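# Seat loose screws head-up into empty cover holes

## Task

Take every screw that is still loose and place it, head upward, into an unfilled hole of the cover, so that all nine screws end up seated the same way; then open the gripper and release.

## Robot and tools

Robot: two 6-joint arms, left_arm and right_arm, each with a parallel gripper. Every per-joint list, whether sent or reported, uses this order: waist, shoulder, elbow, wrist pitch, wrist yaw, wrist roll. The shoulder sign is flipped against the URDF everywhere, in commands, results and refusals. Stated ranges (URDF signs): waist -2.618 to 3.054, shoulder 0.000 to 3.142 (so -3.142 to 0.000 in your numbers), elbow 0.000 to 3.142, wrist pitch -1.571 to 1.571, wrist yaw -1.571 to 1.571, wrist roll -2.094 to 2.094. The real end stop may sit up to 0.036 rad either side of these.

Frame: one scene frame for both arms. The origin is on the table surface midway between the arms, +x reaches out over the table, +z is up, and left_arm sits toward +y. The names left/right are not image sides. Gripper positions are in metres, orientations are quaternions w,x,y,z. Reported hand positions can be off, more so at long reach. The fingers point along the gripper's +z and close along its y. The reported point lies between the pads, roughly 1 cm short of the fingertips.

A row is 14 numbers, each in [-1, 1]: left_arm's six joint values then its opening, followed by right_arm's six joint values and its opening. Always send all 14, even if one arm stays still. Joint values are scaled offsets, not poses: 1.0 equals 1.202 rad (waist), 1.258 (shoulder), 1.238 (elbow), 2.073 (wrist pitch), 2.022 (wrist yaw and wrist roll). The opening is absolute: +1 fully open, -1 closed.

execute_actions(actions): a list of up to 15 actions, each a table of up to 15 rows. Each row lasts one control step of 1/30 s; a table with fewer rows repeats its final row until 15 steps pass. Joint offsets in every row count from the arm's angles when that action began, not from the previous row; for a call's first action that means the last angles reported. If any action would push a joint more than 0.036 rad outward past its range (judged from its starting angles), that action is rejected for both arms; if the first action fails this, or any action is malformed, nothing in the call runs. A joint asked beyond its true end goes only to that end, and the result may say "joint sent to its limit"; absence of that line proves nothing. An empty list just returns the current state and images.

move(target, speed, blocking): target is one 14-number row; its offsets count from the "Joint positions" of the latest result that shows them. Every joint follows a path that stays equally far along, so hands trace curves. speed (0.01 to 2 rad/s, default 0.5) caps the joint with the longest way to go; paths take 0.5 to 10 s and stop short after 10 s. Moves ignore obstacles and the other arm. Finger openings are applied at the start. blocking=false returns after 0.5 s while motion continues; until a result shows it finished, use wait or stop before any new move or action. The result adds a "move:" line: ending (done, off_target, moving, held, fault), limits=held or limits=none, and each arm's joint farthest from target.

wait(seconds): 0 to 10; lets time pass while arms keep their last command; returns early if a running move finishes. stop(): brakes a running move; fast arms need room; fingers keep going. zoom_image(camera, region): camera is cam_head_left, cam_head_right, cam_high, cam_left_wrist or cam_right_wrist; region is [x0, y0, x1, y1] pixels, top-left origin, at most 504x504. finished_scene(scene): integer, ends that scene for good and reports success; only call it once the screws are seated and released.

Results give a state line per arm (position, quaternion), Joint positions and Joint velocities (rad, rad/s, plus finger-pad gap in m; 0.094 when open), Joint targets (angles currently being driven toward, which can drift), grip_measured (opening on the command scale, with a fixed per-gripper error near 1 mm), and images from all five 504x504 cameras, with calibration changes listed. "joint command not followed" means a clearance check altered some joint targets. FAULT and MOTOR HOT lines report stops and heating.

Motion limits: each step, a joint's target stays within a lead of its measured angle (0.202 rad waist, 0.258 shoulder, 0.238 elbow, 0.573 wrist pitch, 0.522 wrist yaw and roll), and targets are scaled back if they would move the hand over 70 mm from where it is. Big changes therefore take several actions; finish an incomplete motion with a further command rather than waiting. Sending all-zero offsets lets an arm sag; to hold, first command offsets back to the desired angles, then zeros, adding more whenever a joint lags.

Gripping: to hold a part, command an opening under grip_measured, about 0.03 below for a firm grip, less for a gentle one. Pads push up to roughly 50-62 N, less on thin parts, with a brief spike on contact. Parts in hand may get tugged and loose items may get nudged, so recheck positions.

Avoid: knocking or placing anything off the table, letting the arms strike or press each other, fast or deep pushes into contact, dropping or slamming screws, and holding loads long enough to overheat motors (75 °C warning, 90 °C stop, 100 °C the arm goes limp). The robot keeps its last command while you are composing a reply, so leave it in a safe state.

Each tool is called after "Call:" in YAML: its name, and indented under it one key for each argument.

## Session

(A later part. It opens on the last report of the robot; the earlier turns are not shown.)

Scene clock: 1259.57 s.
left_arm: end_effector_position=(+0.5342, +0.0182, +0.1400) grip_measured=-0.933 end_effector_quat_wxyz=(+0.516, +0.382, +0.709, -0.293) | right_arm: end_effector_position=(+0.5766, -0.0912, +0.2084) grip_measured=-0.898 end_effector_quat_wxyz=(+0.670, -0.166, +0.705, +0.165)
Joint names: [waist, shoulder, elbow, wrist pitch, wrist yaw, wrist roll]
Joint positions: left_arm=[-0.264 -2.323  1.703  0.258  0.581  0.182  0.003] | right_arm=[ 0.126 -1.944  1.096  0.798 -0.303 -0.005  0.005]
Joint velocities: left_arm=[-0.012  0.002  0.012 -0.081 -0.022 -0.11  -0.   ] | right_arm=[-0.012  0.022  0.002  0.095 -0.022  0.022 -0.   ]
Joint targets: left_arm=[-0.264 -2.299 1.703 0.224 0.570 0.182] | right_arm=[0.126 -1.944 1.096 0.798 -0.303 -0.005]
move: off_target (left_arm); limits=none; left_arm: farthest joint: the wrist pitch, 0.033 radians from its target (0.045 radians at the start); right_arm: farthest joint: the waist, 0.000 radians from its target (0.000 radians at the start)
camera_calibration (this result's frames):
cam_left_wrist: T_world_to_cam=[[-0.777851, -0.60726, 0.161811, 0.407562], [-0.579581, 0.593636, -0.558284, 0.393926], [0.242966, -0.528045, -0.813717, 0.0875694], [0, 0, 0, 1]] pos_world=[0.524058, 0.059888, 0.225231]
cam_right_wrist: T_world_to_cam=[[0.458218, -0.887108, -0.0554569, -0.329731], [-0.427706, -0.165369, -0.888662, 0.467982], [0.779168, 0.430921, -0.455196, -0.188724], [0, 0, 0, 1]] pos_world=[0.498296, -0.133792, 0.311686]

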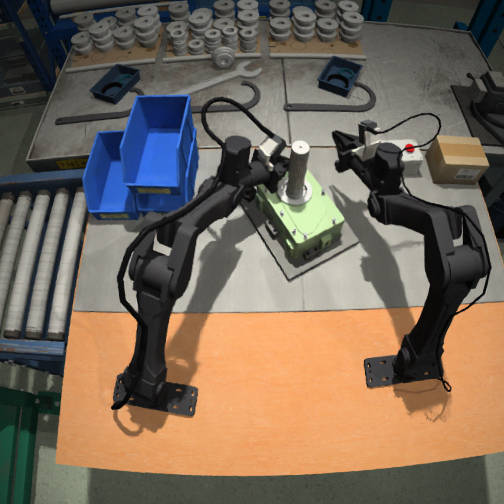

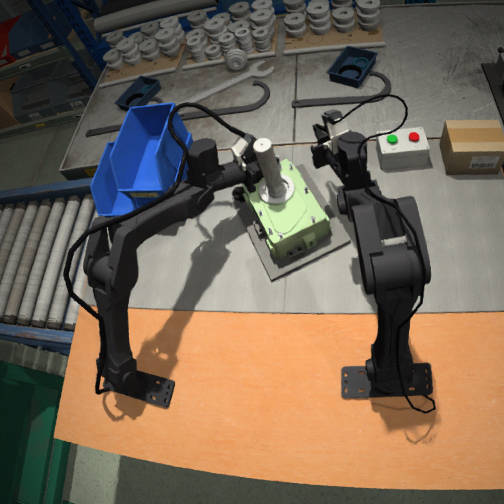

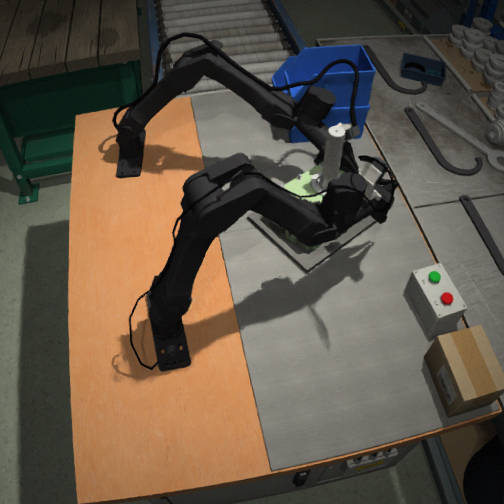

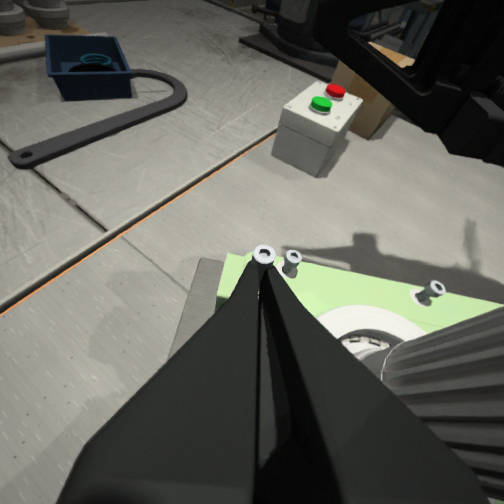

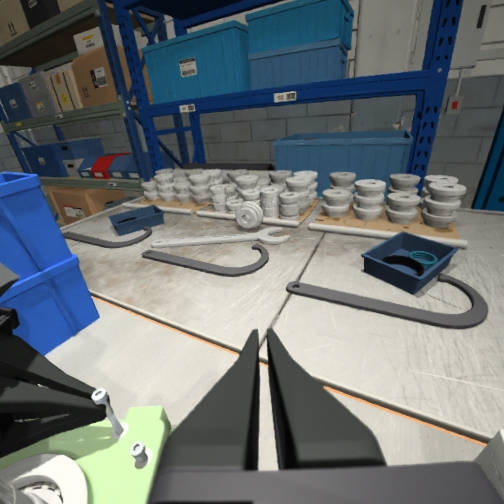

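Looks like it's entering. Push down.

Call:
move:
  target: [0,-0.024,0,-0.022,0,0,-0.965,0,0,0,0,0,0,-0.9]
  speed: 0.015

Call:
zoom_image:
  camera: "cam_right_wrist"
  region: [60,350,180,470]

Scene clock: 1267.00 s.
left_arm: end_effector_position=(+0.5342, +0.0181, +0.1376) grip_measured=-0.933 end_effector_quat_wxyz=(+0.514, +0.382, +0.710, -0.294) | right_arm: end_effector_position=(+0.5766, -0.0912, +0.2084) grip_measured=-0.898 end_effector_quat_wxyz=(+0.670, -0.166, +0.705, +0.165)
Joint names: [waist, shoulder, elbow, wrist pitch, wrist yaw, wrist roll]
Joint positions: left_arm=[-0.264 -2.327  1.703  0.257  0.582  0.182  0.003] | right_arm=[ 0.126 -1.944  1.096  0.798 -0.303 -0.005  0.005]
Joint velocities: left_arm=[-0.012 -0.007 -0.002 -0.022  0.051 -0.022 -0.   ] | right_arm=[-0.007  0.007  0.007  0.007 -0.007  0.022 -0.   ]
Joint targets: left_arm=[-0.264 -2.354 1.703 0.212 0.581 0.182] | right_arm=[0.126 -1.944 1.096 0.798 -0.303 -0.005]
move: off_target (left_arm); limits=none; left_arm: farthest joint: the wrist pitch, 0.045 radians from its target (0.045 radians at the start); right_arm: farthest joint: the waist, 0.000 radians from its target (0.000 radians at the start)
camera_calibration (this result's frames):
cam_left_wrist: T_world_to_cam=[[-0.777429, -0.607227, 0.163946, 0.407392], [-0.581552, 0.594681, -0.555115, 0.393194], [0.239585, -0.526906, -0.815456, 0.0875905], [0, 0, 0, 1]] pos_world=[0.524396, 0.0597065, 0.222904]
cam_right_wrist: T_world_to_cam=[[0.458218, -0.887108, -0.0554569, -0.329731], [-0.427706, -0.165369, -0.888662, 0.467982], [0.779168, 0.430921, -0.455196, -0.188724], [0, 0, 0, 1]] pos_world=[0.498296, -0.133792, 0.311686]

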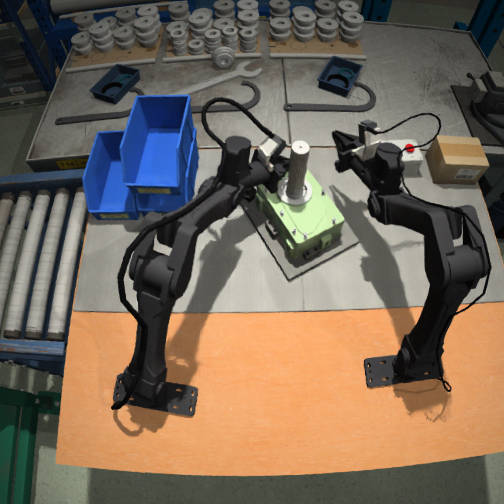

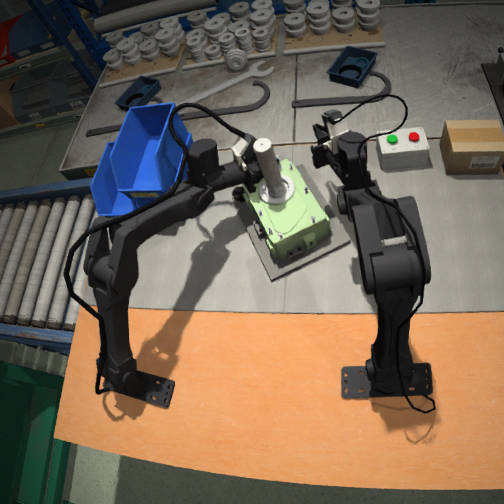

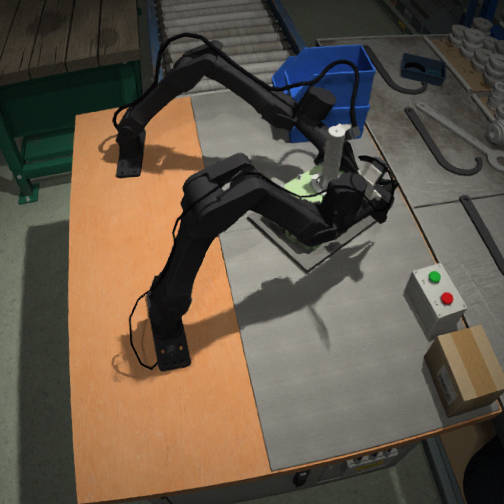

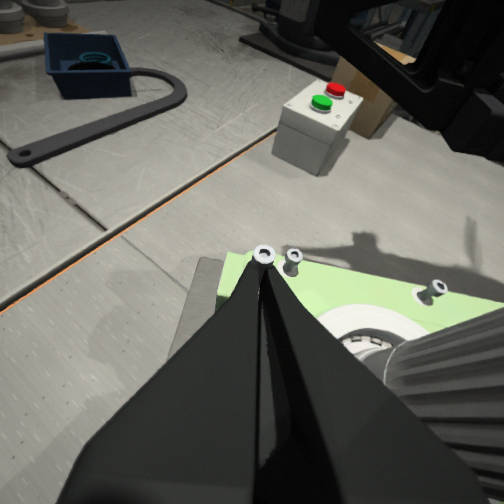

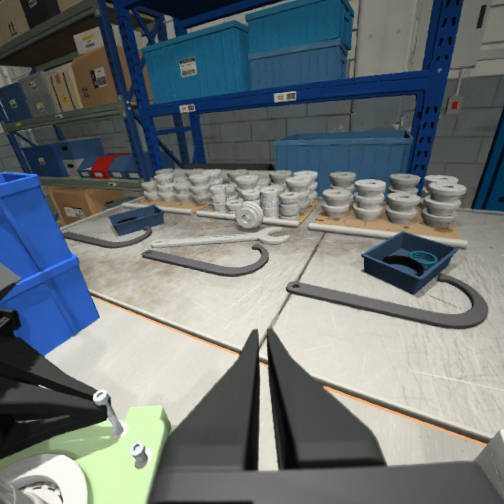

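Region (60, 350, 180, 470) of cam_right_wrist's 504x504 image, scaled by 4.200, with more detail than that image has.

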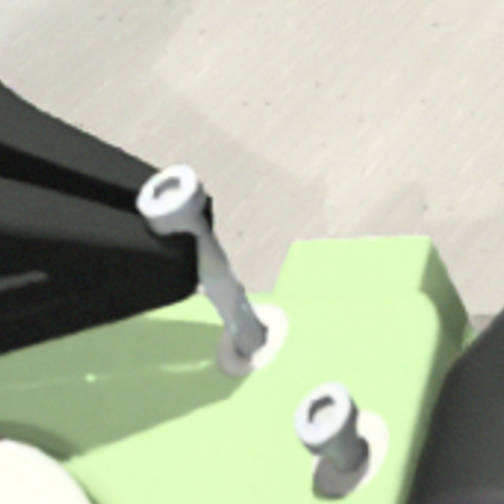

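In ~3 mm. A bit further.

Call:
move:
  target: [0,-0.015,-0.026,-0.028,0,0,-0.965,0,0,0,0,0,0,-0.9]
  speed: 0.02

Call:
zoom_image:
  camera: "cam_right_wrist"
  region: [60,350,180,470]

Scene clock: 1274.60 s.
left_arm: end_effector_position=(+0.5343, +0.0181, +0.1377) grip_measured=-0.933 end_effector_quat_wxyz=(+0.514, +0.382, +0.710, -0.294) | right_arm: end_effector_position=(+0.5766, -0.0912, +0.2084) grip_measured=-0.898 end_effector_quat_wxyz=(+0.670, -0.166, +0.705, +0.165)
Joint names: [waist, shoulder, elbow, wrist pitch, wrist yaw, wrist roll]
Joint positions: left_arm=[-0.264 -2.327  1.703  0.258  0.582  0.182  0.003] | right_arm=[ 0.126 -1.944  1.096  0.798 -0.303 -0.005  0.005]
Joint velocities: left_arm=[ 0.002  0.007  0.002  0.037 -0.007 -0.007  0.001] | right_arm=[-0.012  0.022 -0.002 -0.022  0.022 -0.007 -0.   ]
Joint targets: left_arm=[-0.264 -2.346 1.671 0.199 0.582 0.182] | right_arm=[0.126 -1.944 1.096 0.798 -0.303 -0.005]
move: off_target (left_arm); limits=none; left_arm: farthest joint: the wrist pitch, 0.059 radians from its target (0.058 radians at the start); right_arm: farthest joint: the waist, 0.000 radians from its target (0.000 radians at the start)
camera_calibration (this result's frames):
cam_left_wrist: T_world_to_cam=[[-0.777487, -0.607203, 0.163763, 0.407449], [-0.581356, 0.594598, -0.555408, 0.393198], [0.239872, -0.527027, -0.815294, 0.0874681], [0, 0, 0, 1]] pos_world=[0.524394, 0.0597074, 0.222972]
cam_right_wrist: T_world_to_cam=[[0.458218, -0.887108, -0.0554569, -0.329731], [-0.427706, -0.165369, -0.888662, 0.467982], [0.779168, 0.430921, -0.455196, -0.188724], [0, 0, 0, 1]] pos_world=[0.498296, -0.133792, 0.311686]

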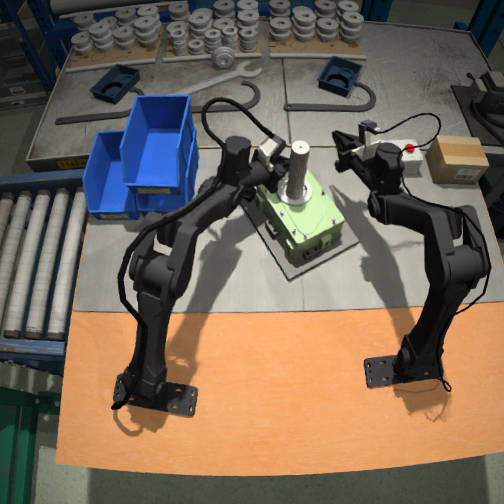

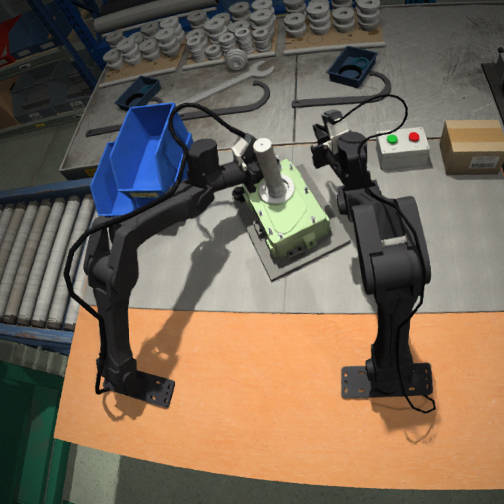

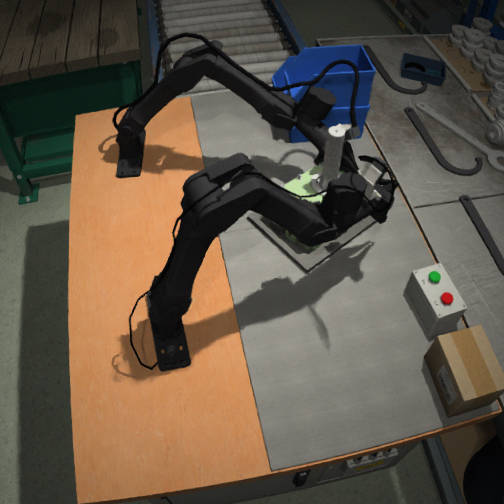

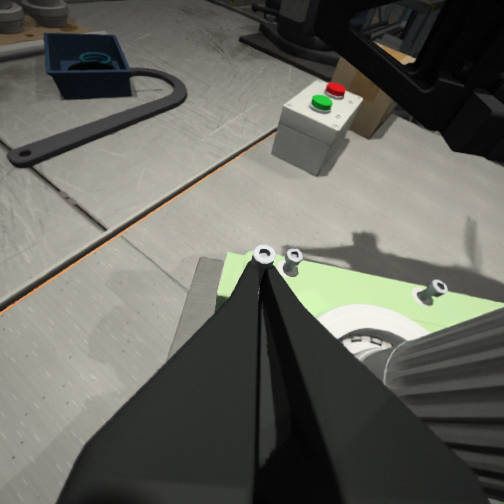

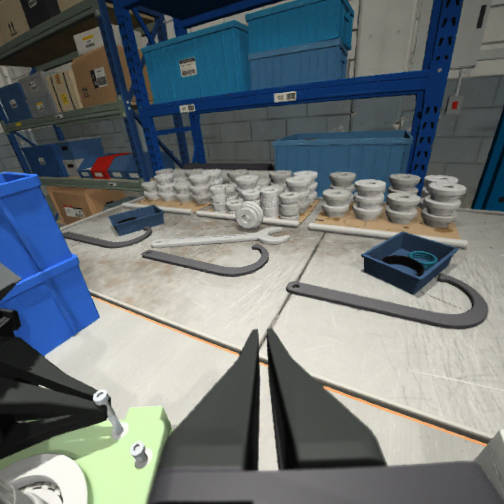

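Region (60, 350, 180, 470) of cam_right_wrist's 504x504 image, scaled by 4.200, with more detail than that image has.

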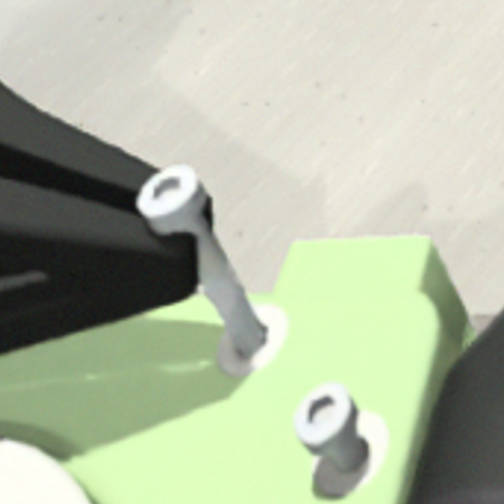

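Wedged; loosen slightly first.

Call:
move:
  target: [0,0,0,0,0,0,-0.905,0,0,0,0,0,0,-0.9]

Call:
zoom_image:
  camera: "cam_right_wrist"
  region: [60,350,180,470]

Scene clock: 1280.23 s.
left_arm: end_effector_position=(+0.5345, +0.0180, +0.1383) grip_measured=-0.902 end_effector_quat_wxyz=(+0.515, +0.382, +0.709, -0.294) | right_arm: end_effector_position=(+0.5766, -0.0912, +0.2084) grip_measured=-0.898 end_effector_quat_wxyz=(+0.670, -0.166, +0.705, +0.165)
Joint names: [waist, shoulder, elbow, wrist pitch, wrist yaw, wrist roll]
Joint positions: left_arm=[-0.264 -2.327  1.703  0.261  0.582  0.182  0.005] | right_arm=[ 0.126 -1.944  1.096  0.798 -0.303 -0.005  0.005]
Joint velocities: left_arm=[-0.002  0.002  0.017  0.037  0.007  0.081 -0.001] | right_arm=[-0.002  0.017  0.007  0.007  0.051  0.022  0.   ]
Joint targets: left_arm=[-0.264 -2.327 1.703 0.258 0.582 0.182] | right_arm=[0.126 -1.944 1.096 0.798 -0.303 -0.005]
move: done; limits=none; left_arm: farthest joint: the wrist pitch, 0.003 radians from its target (0.000 radians at the start); right_arm: farthest joint: the waist, 0.000 radians from its target (0.000 radians at the start)
camera_calibration (this result's frames):
cam_left_wrist: T_world_to_cam=[[-0.777946, -0.60701, 0.162295, 0.407906], [-0.579791, 0.593939, -0.557745, 0.393227], [0.242163, -0.527992, -0.813991, 0.0864885], [0, 0, 0, 1]] pos_world=[0.524374, 0.0597155, 0.22352]
cam_right_wrist: T_world_to_cam=[[0.458218, -0.887108, -0.0554569, -0.329731], [-0.427706, -0.165369, -0.888662, 0.467982], [0.779168, 0.430921, -0.455196, -0.188724], [0, 0, 0, 1]] pos_world=[0.498296, -0.133792, 0.311686]

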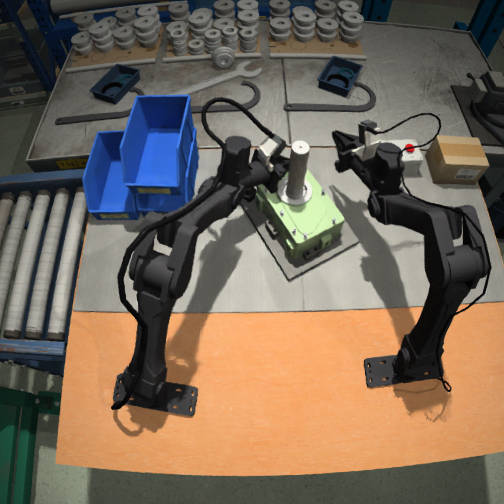

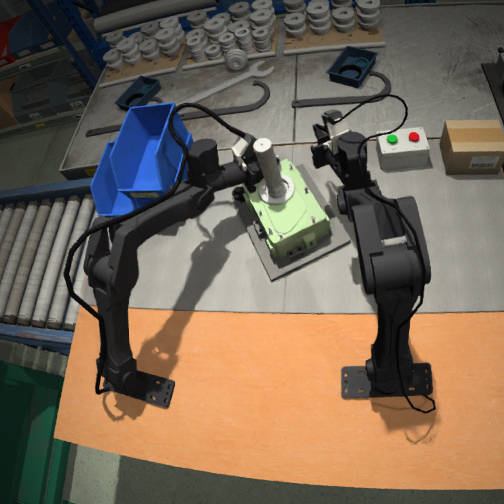

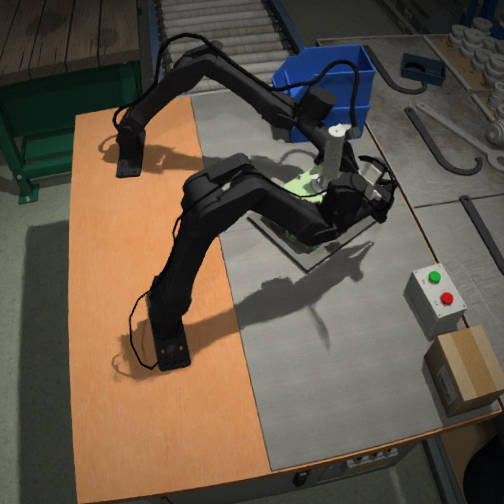

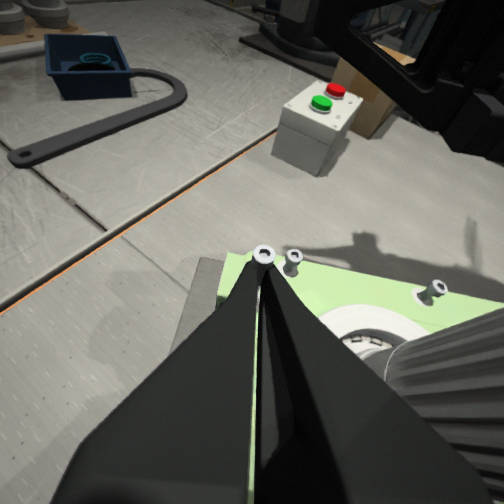

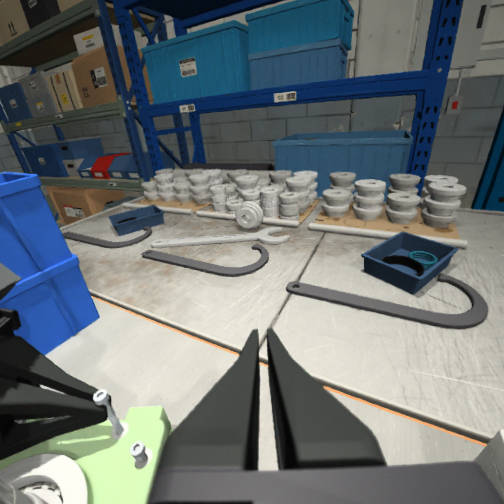

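Region (60, 350, 180, 470) of cam_right_wrist's 504x504 image, scaled by 4.200, with more detail than that image has.

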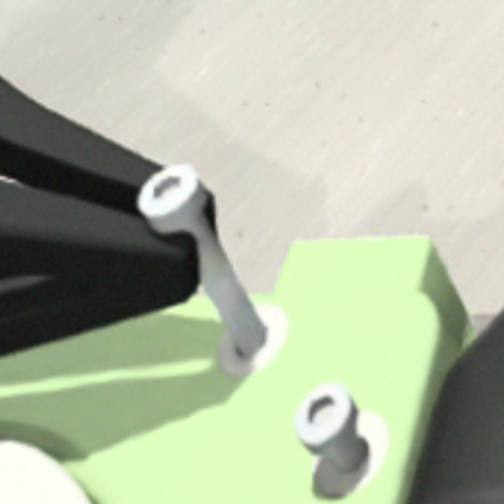

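Head rests on fingers; lower so it follows.

Call:
move:
  target: [0,-0.022,0,0,0,0,-0.905,0,0,0,0,0,0,-0.9]
  speed: 0.015

Call:
zoom_image:
  camera: "cam_right_wrist"
  region: [60,350,180,470]

Scene clock: 1286.83 s.
left_arm: end_effector_position=(+0.5345, +0.0180, +0.1384) grip_measured=-0.902 end_effector_quat_wxyz=(+0.515, +0.382, +0.709, -0.294) | right_arm: end_effector_position=(+0.5766, -0.0912, +0.2084) grip_measured=-0.898 end_effector_quat_wxyz=(+0.670, -0.166, +0.705, +0.165)
Joint names: [waist, shoulder, elbow, wrist pitch, wrist yaw, wrist roll]
Joint positions: left_arm=[-0.264 -2.327  1.703  0.261  0.582  0.182  0.005] | right_arm=[ 0.126 -1.944  1.096  0.798 -0.303 -0.005  0.005]
Joint velocities: left_arm=[-0.017  0.002 -0.007  0.007 -0.022 -0.051 -0.   ] | right_arm=[ 0.012  0.002 -0.007 -0.022  0.022  0.007 -0.   ]
Joint targets: left_arm=[-0.264 -2.355 1.703 0.261 0.582 0.182] | right_arm=[0.126 -1.944 1.096 0.798 -0.303 -0.005]
move: off_target (left_arm); limits=none; left_arm: farthest joint: the shoulder, 0.028 radians from its target (0.028 radians at the start); right_arm: farthest joint: the waist, 0.000 radians from its target (0.000 radians at the start)
camera_calibration (this result's frames):
cam_left_wrist: T_world_to_cam=[[-0.778003, -0.606986, 0.162112, 0.407963], [-0.579595, 0.593856, -0.558036, 0.393231], [0.242449, -0.528113, -0.813828, 0.0863661], [0, 0, 0, 1]] pos_world=[0.524372, 0.0597166, 0.223589]
cam_right_wrist: T_world_to_cam=[[0.458218, -0.887108, -0.0554569, -0.329731], [-0.427706, -0.165369, -0.888662, 0.467982], [0.779168, 0.430921, -0.455196, -0.188724], [0, 0, 0, 1]] pos_world=[0.498296, -0.133792, 0.311686]

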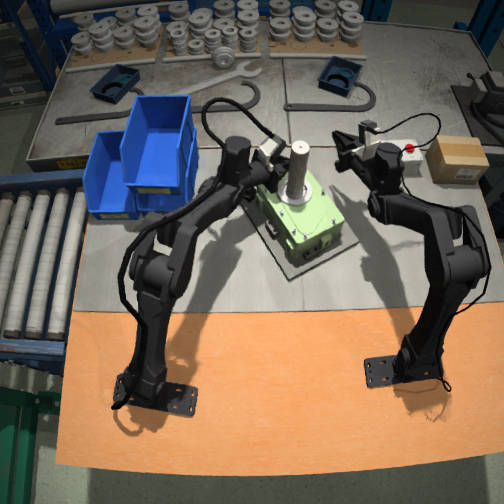

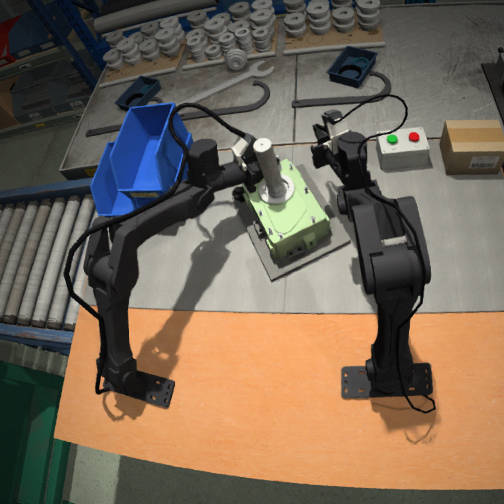

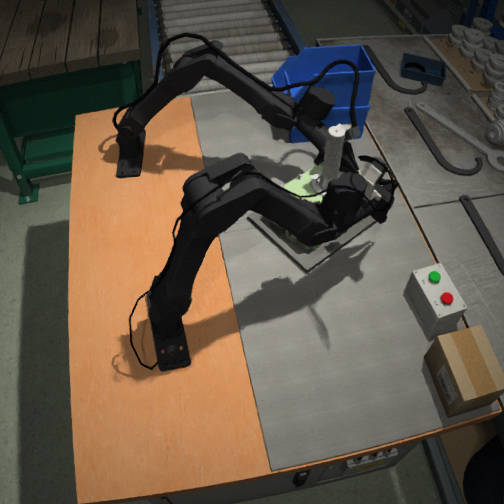

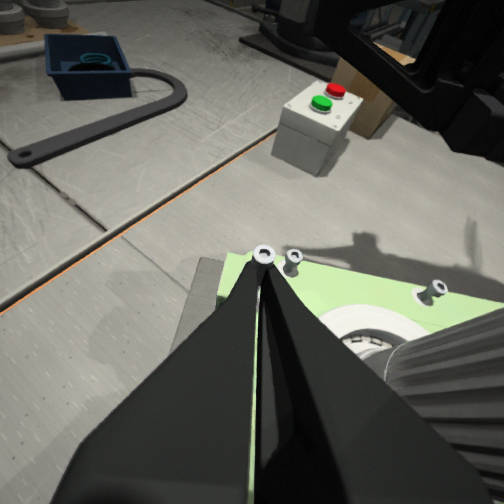

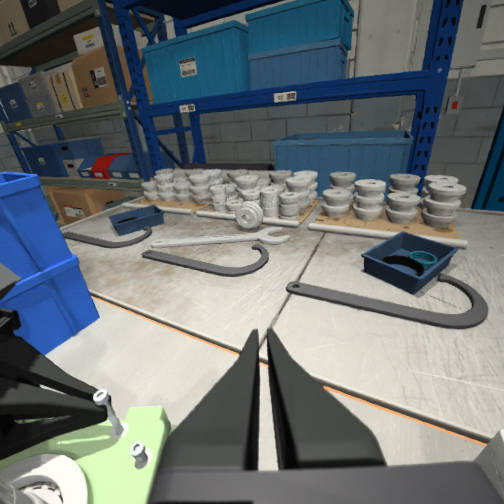

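Region (60, 350, 180, 470) of cam_right_wrist's 504x504 image, scaled by 4.200, with more detail than that image has.

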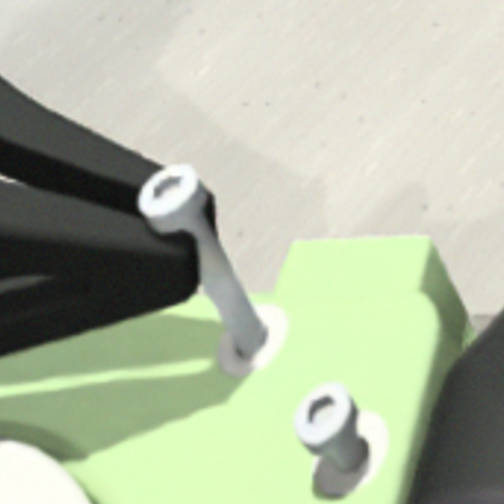

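So the gripper body is resting on something; just release.

Call:
move:
  target: [0,0,0,0,0,0,-0.72,0,0,0,0,0,0,-0.9]

Call:
move:
  target: [0,0.12,0,0,0,0,-0.72,0,0,0,0,0,0,-0.9]
  speed: 0.1

Call:
zoom_image:
  camera: "cam_right_wrist"
  region: [0,330,170,504]

Scene clock: 1294.47 s.
left_arm: end_effector_position=(+0.5345, +0.0180, +0.1384) grip_measured=-0.723 end_effector_quat_wxyz=(+0.515, +0.382, +0.709, -0.294) | right_arm: end_effector_position=(+0.5766, -0.0912, +0.2084) grip_measured=-0.898 end_effector_quat_wxyz=(+0.670, -0.166, +0.705, +0.165)
Joint names: [waist, shoulder, elbow, wrist pitch, wrist yaw, wrist roll]
Joint positions: left_arm=[-0.264 -2.327  1.703  0.261  0.582  0.182  0.013] | right_arm=[ 0.126 -1.944  1.096  0.798 -0.303 -0.005  0.005]
Joint velocities: left_arm=[-0.002 -0.007 -0.027  0.051  0.007 -0.007 -0.   ] | right_arm=[ 0.002 -0.012  0.007  0.125  0.051  0.007  0.001]
Joint targets: left_arm=[-0.264 -2.327 1.703 0.261 0.582 0.182] | right_arm=[0.126 -1.944 1.096 0.798 -0.303 -0.005]
move: done; limits=none; left_arm: farthest joint: the waist, 0.000 radians from its target (0.000 radians at the start); right_arm: farthest joint: the waist, 0.000 radians from its target (0.000 radians at the start)
camera_calibration (this result's frames):
cam_left_wrist: T_world_to_cam=[[-0.778003, -0.606986, 0.162112, 0.407963], [-0.579595, 0.593856, -0.558036, 0.393231], [0.242449, -0.528113, -0.813828, 0.0863661], [0, 0, 0, 1]] pos_world=[0.524372, 0.0597166, 0.223589]
cam_right_wrist: T_world_to_cam=[[0.458218, -0.887108, -0.0554569, -0.329731], [-0.427706, -0.165369, -0.888662, 0.467982], [0.779168, 0.430921, -0.455196, -0.188724], [0, 0, 0, 1]] pos_world=[0.498296, -0.133792, 0.311686]

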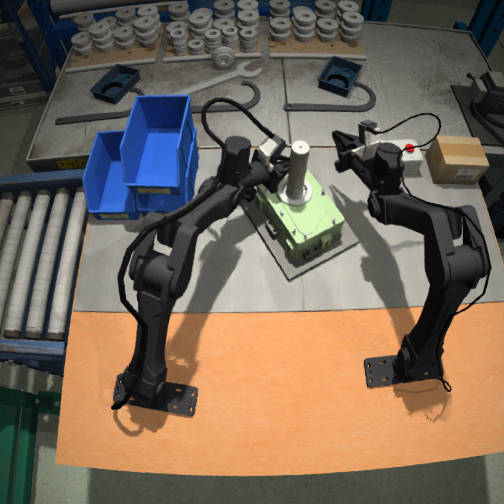

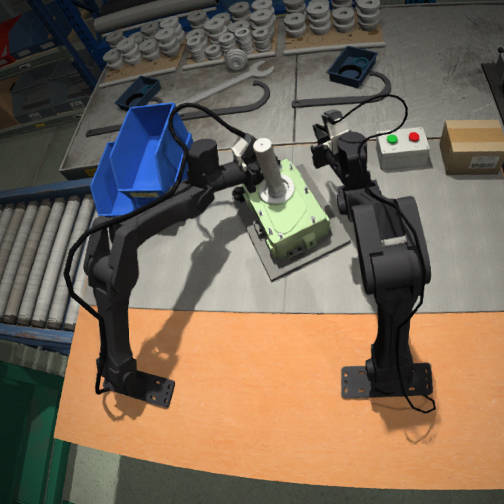

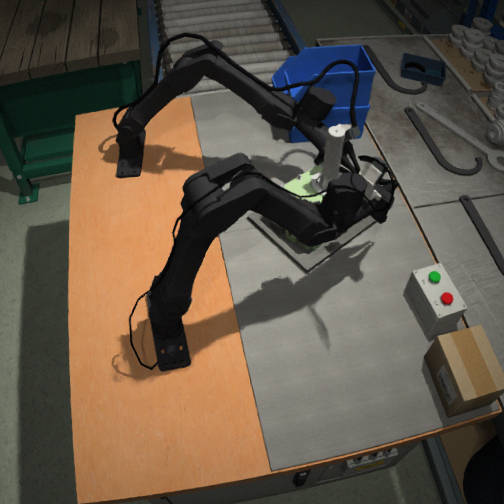

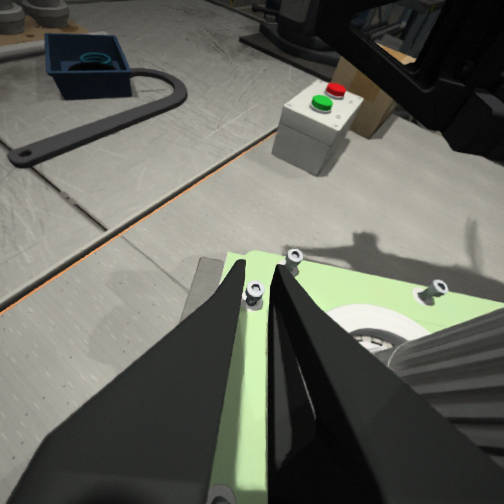

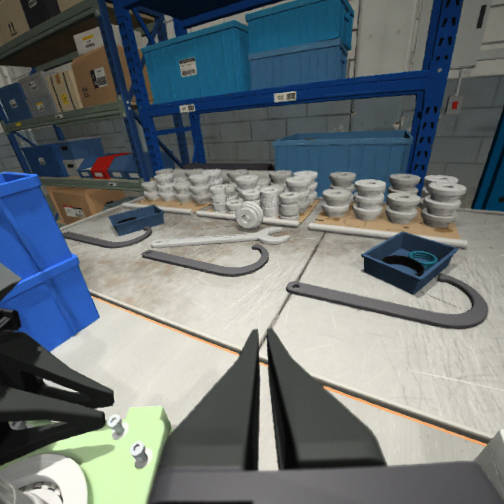

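Scene clock: 1296.30 s.
left_arm: end_effector_position=(+0.5274, +0.0210, +0.2184) grip_measured=-0.723 end_effector_quat_wxyz=(+0.566, +0.385, +0.669, -0.288) | right_arm: end_effector_position=(+0.5766, -0.0912, +0.2084) grip_measured=-0.898 end_effector_quat_wxyz=(+0.670, -0.166, +0.705, +0.165)
Joint names: [waist, shoulder, elbow, wrist pitch, wrist yaw, wrist roll]
Joint positions: left_arm=[-0.264 -2.197  1.703  0.261  0.582  0.182  0.013] | right_arm=[ 0.126 -1.944  1.096  0.798 -0.303 -0.005  0.005]
Joint velocities: left_arm=[-0.022 -0.002  0.002 -0.051  0.081  0.007  0.001] | right_arm=[ 0.002 -0.012 -0.007  0.022 -0.037 -0.022  0.   ]
Joint targets: left_arm=[-0.264 -2.176 1.703 0.261 0.582 0.182] | right_arm=[0.126 -1.944 1.096 0.798 -0.303 -0.005]
move: off_target (left_arm); limits=none; left_arm: farthest joint: the shoulder, 0.021 radians from its target (0.151 radians at the start); right_arm: farthest joint: the waist, 0.000 radians from its target (0.000 radians at the start)
camera_calibration (this result's frames):
cam_left_wrist: T_world_to_cam=[[-0.793599, -0.600414, 0.0985025, 0.413244], [-0.507163, 0.563337, -0.652255, 0.414994], [0.336133, -0.567586, -0.751572, 0.0926413], [0, 0, 0, 1]] pos_world=[0.50728, 0.0669181, 0.299603]
cam_right_wrist: T_world_to_cam=[[0.458218, -0.887108, -0.0554569, -0.329731], [-0.427706, -0.165369, -0.888662, 0.467982], [0.779168, 0.430921, -0.455196, -0.188724], [0, 0, 0, 1]] pos_world=[0.498296, -0.133792, 0.311686]

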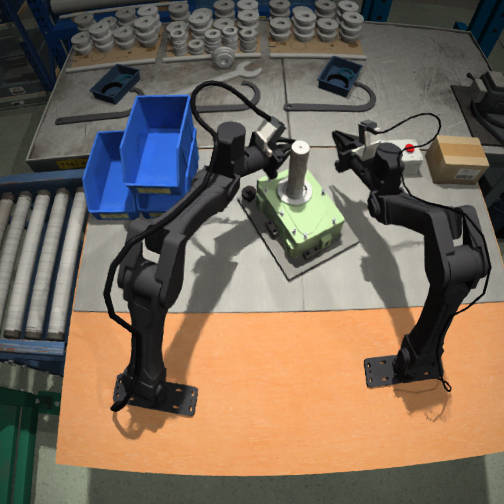

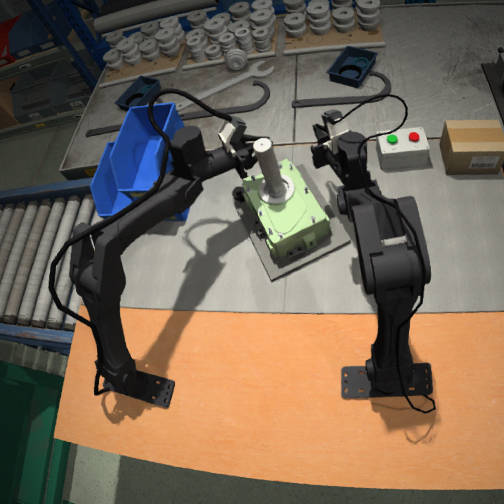

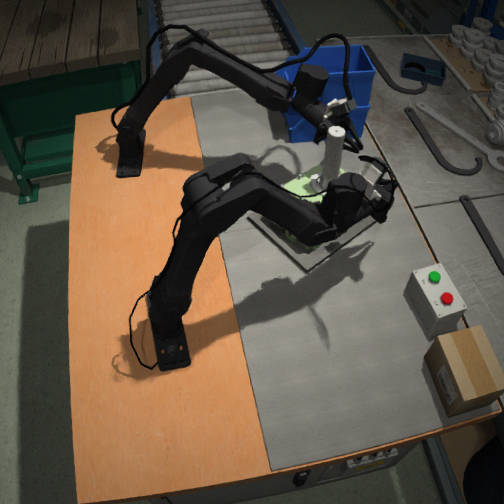

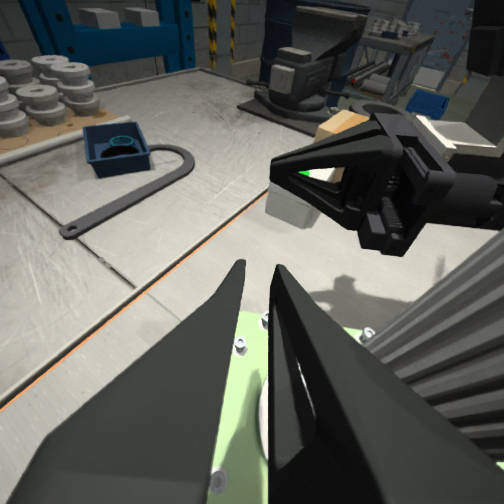

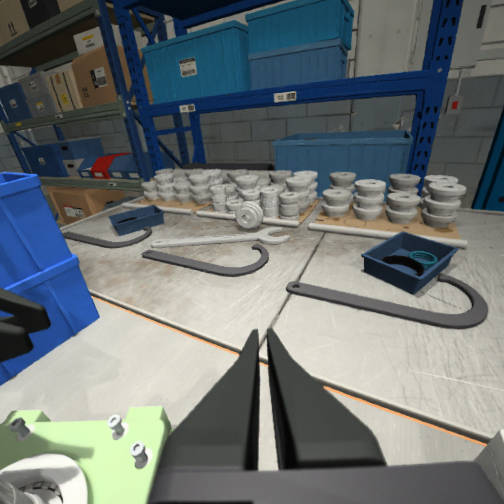

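Region (0, 330, 170, 504) of cam_right_wrist's 504x504 image, scaled by 2.897, with more detail than that image has; it fills the left 492 columns of this view, and the rest is white.

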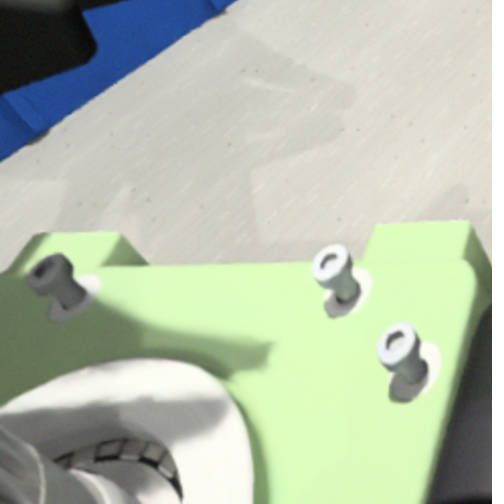

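Call:
finished_scene:
  scene: 2

The scene is finished: the task was done.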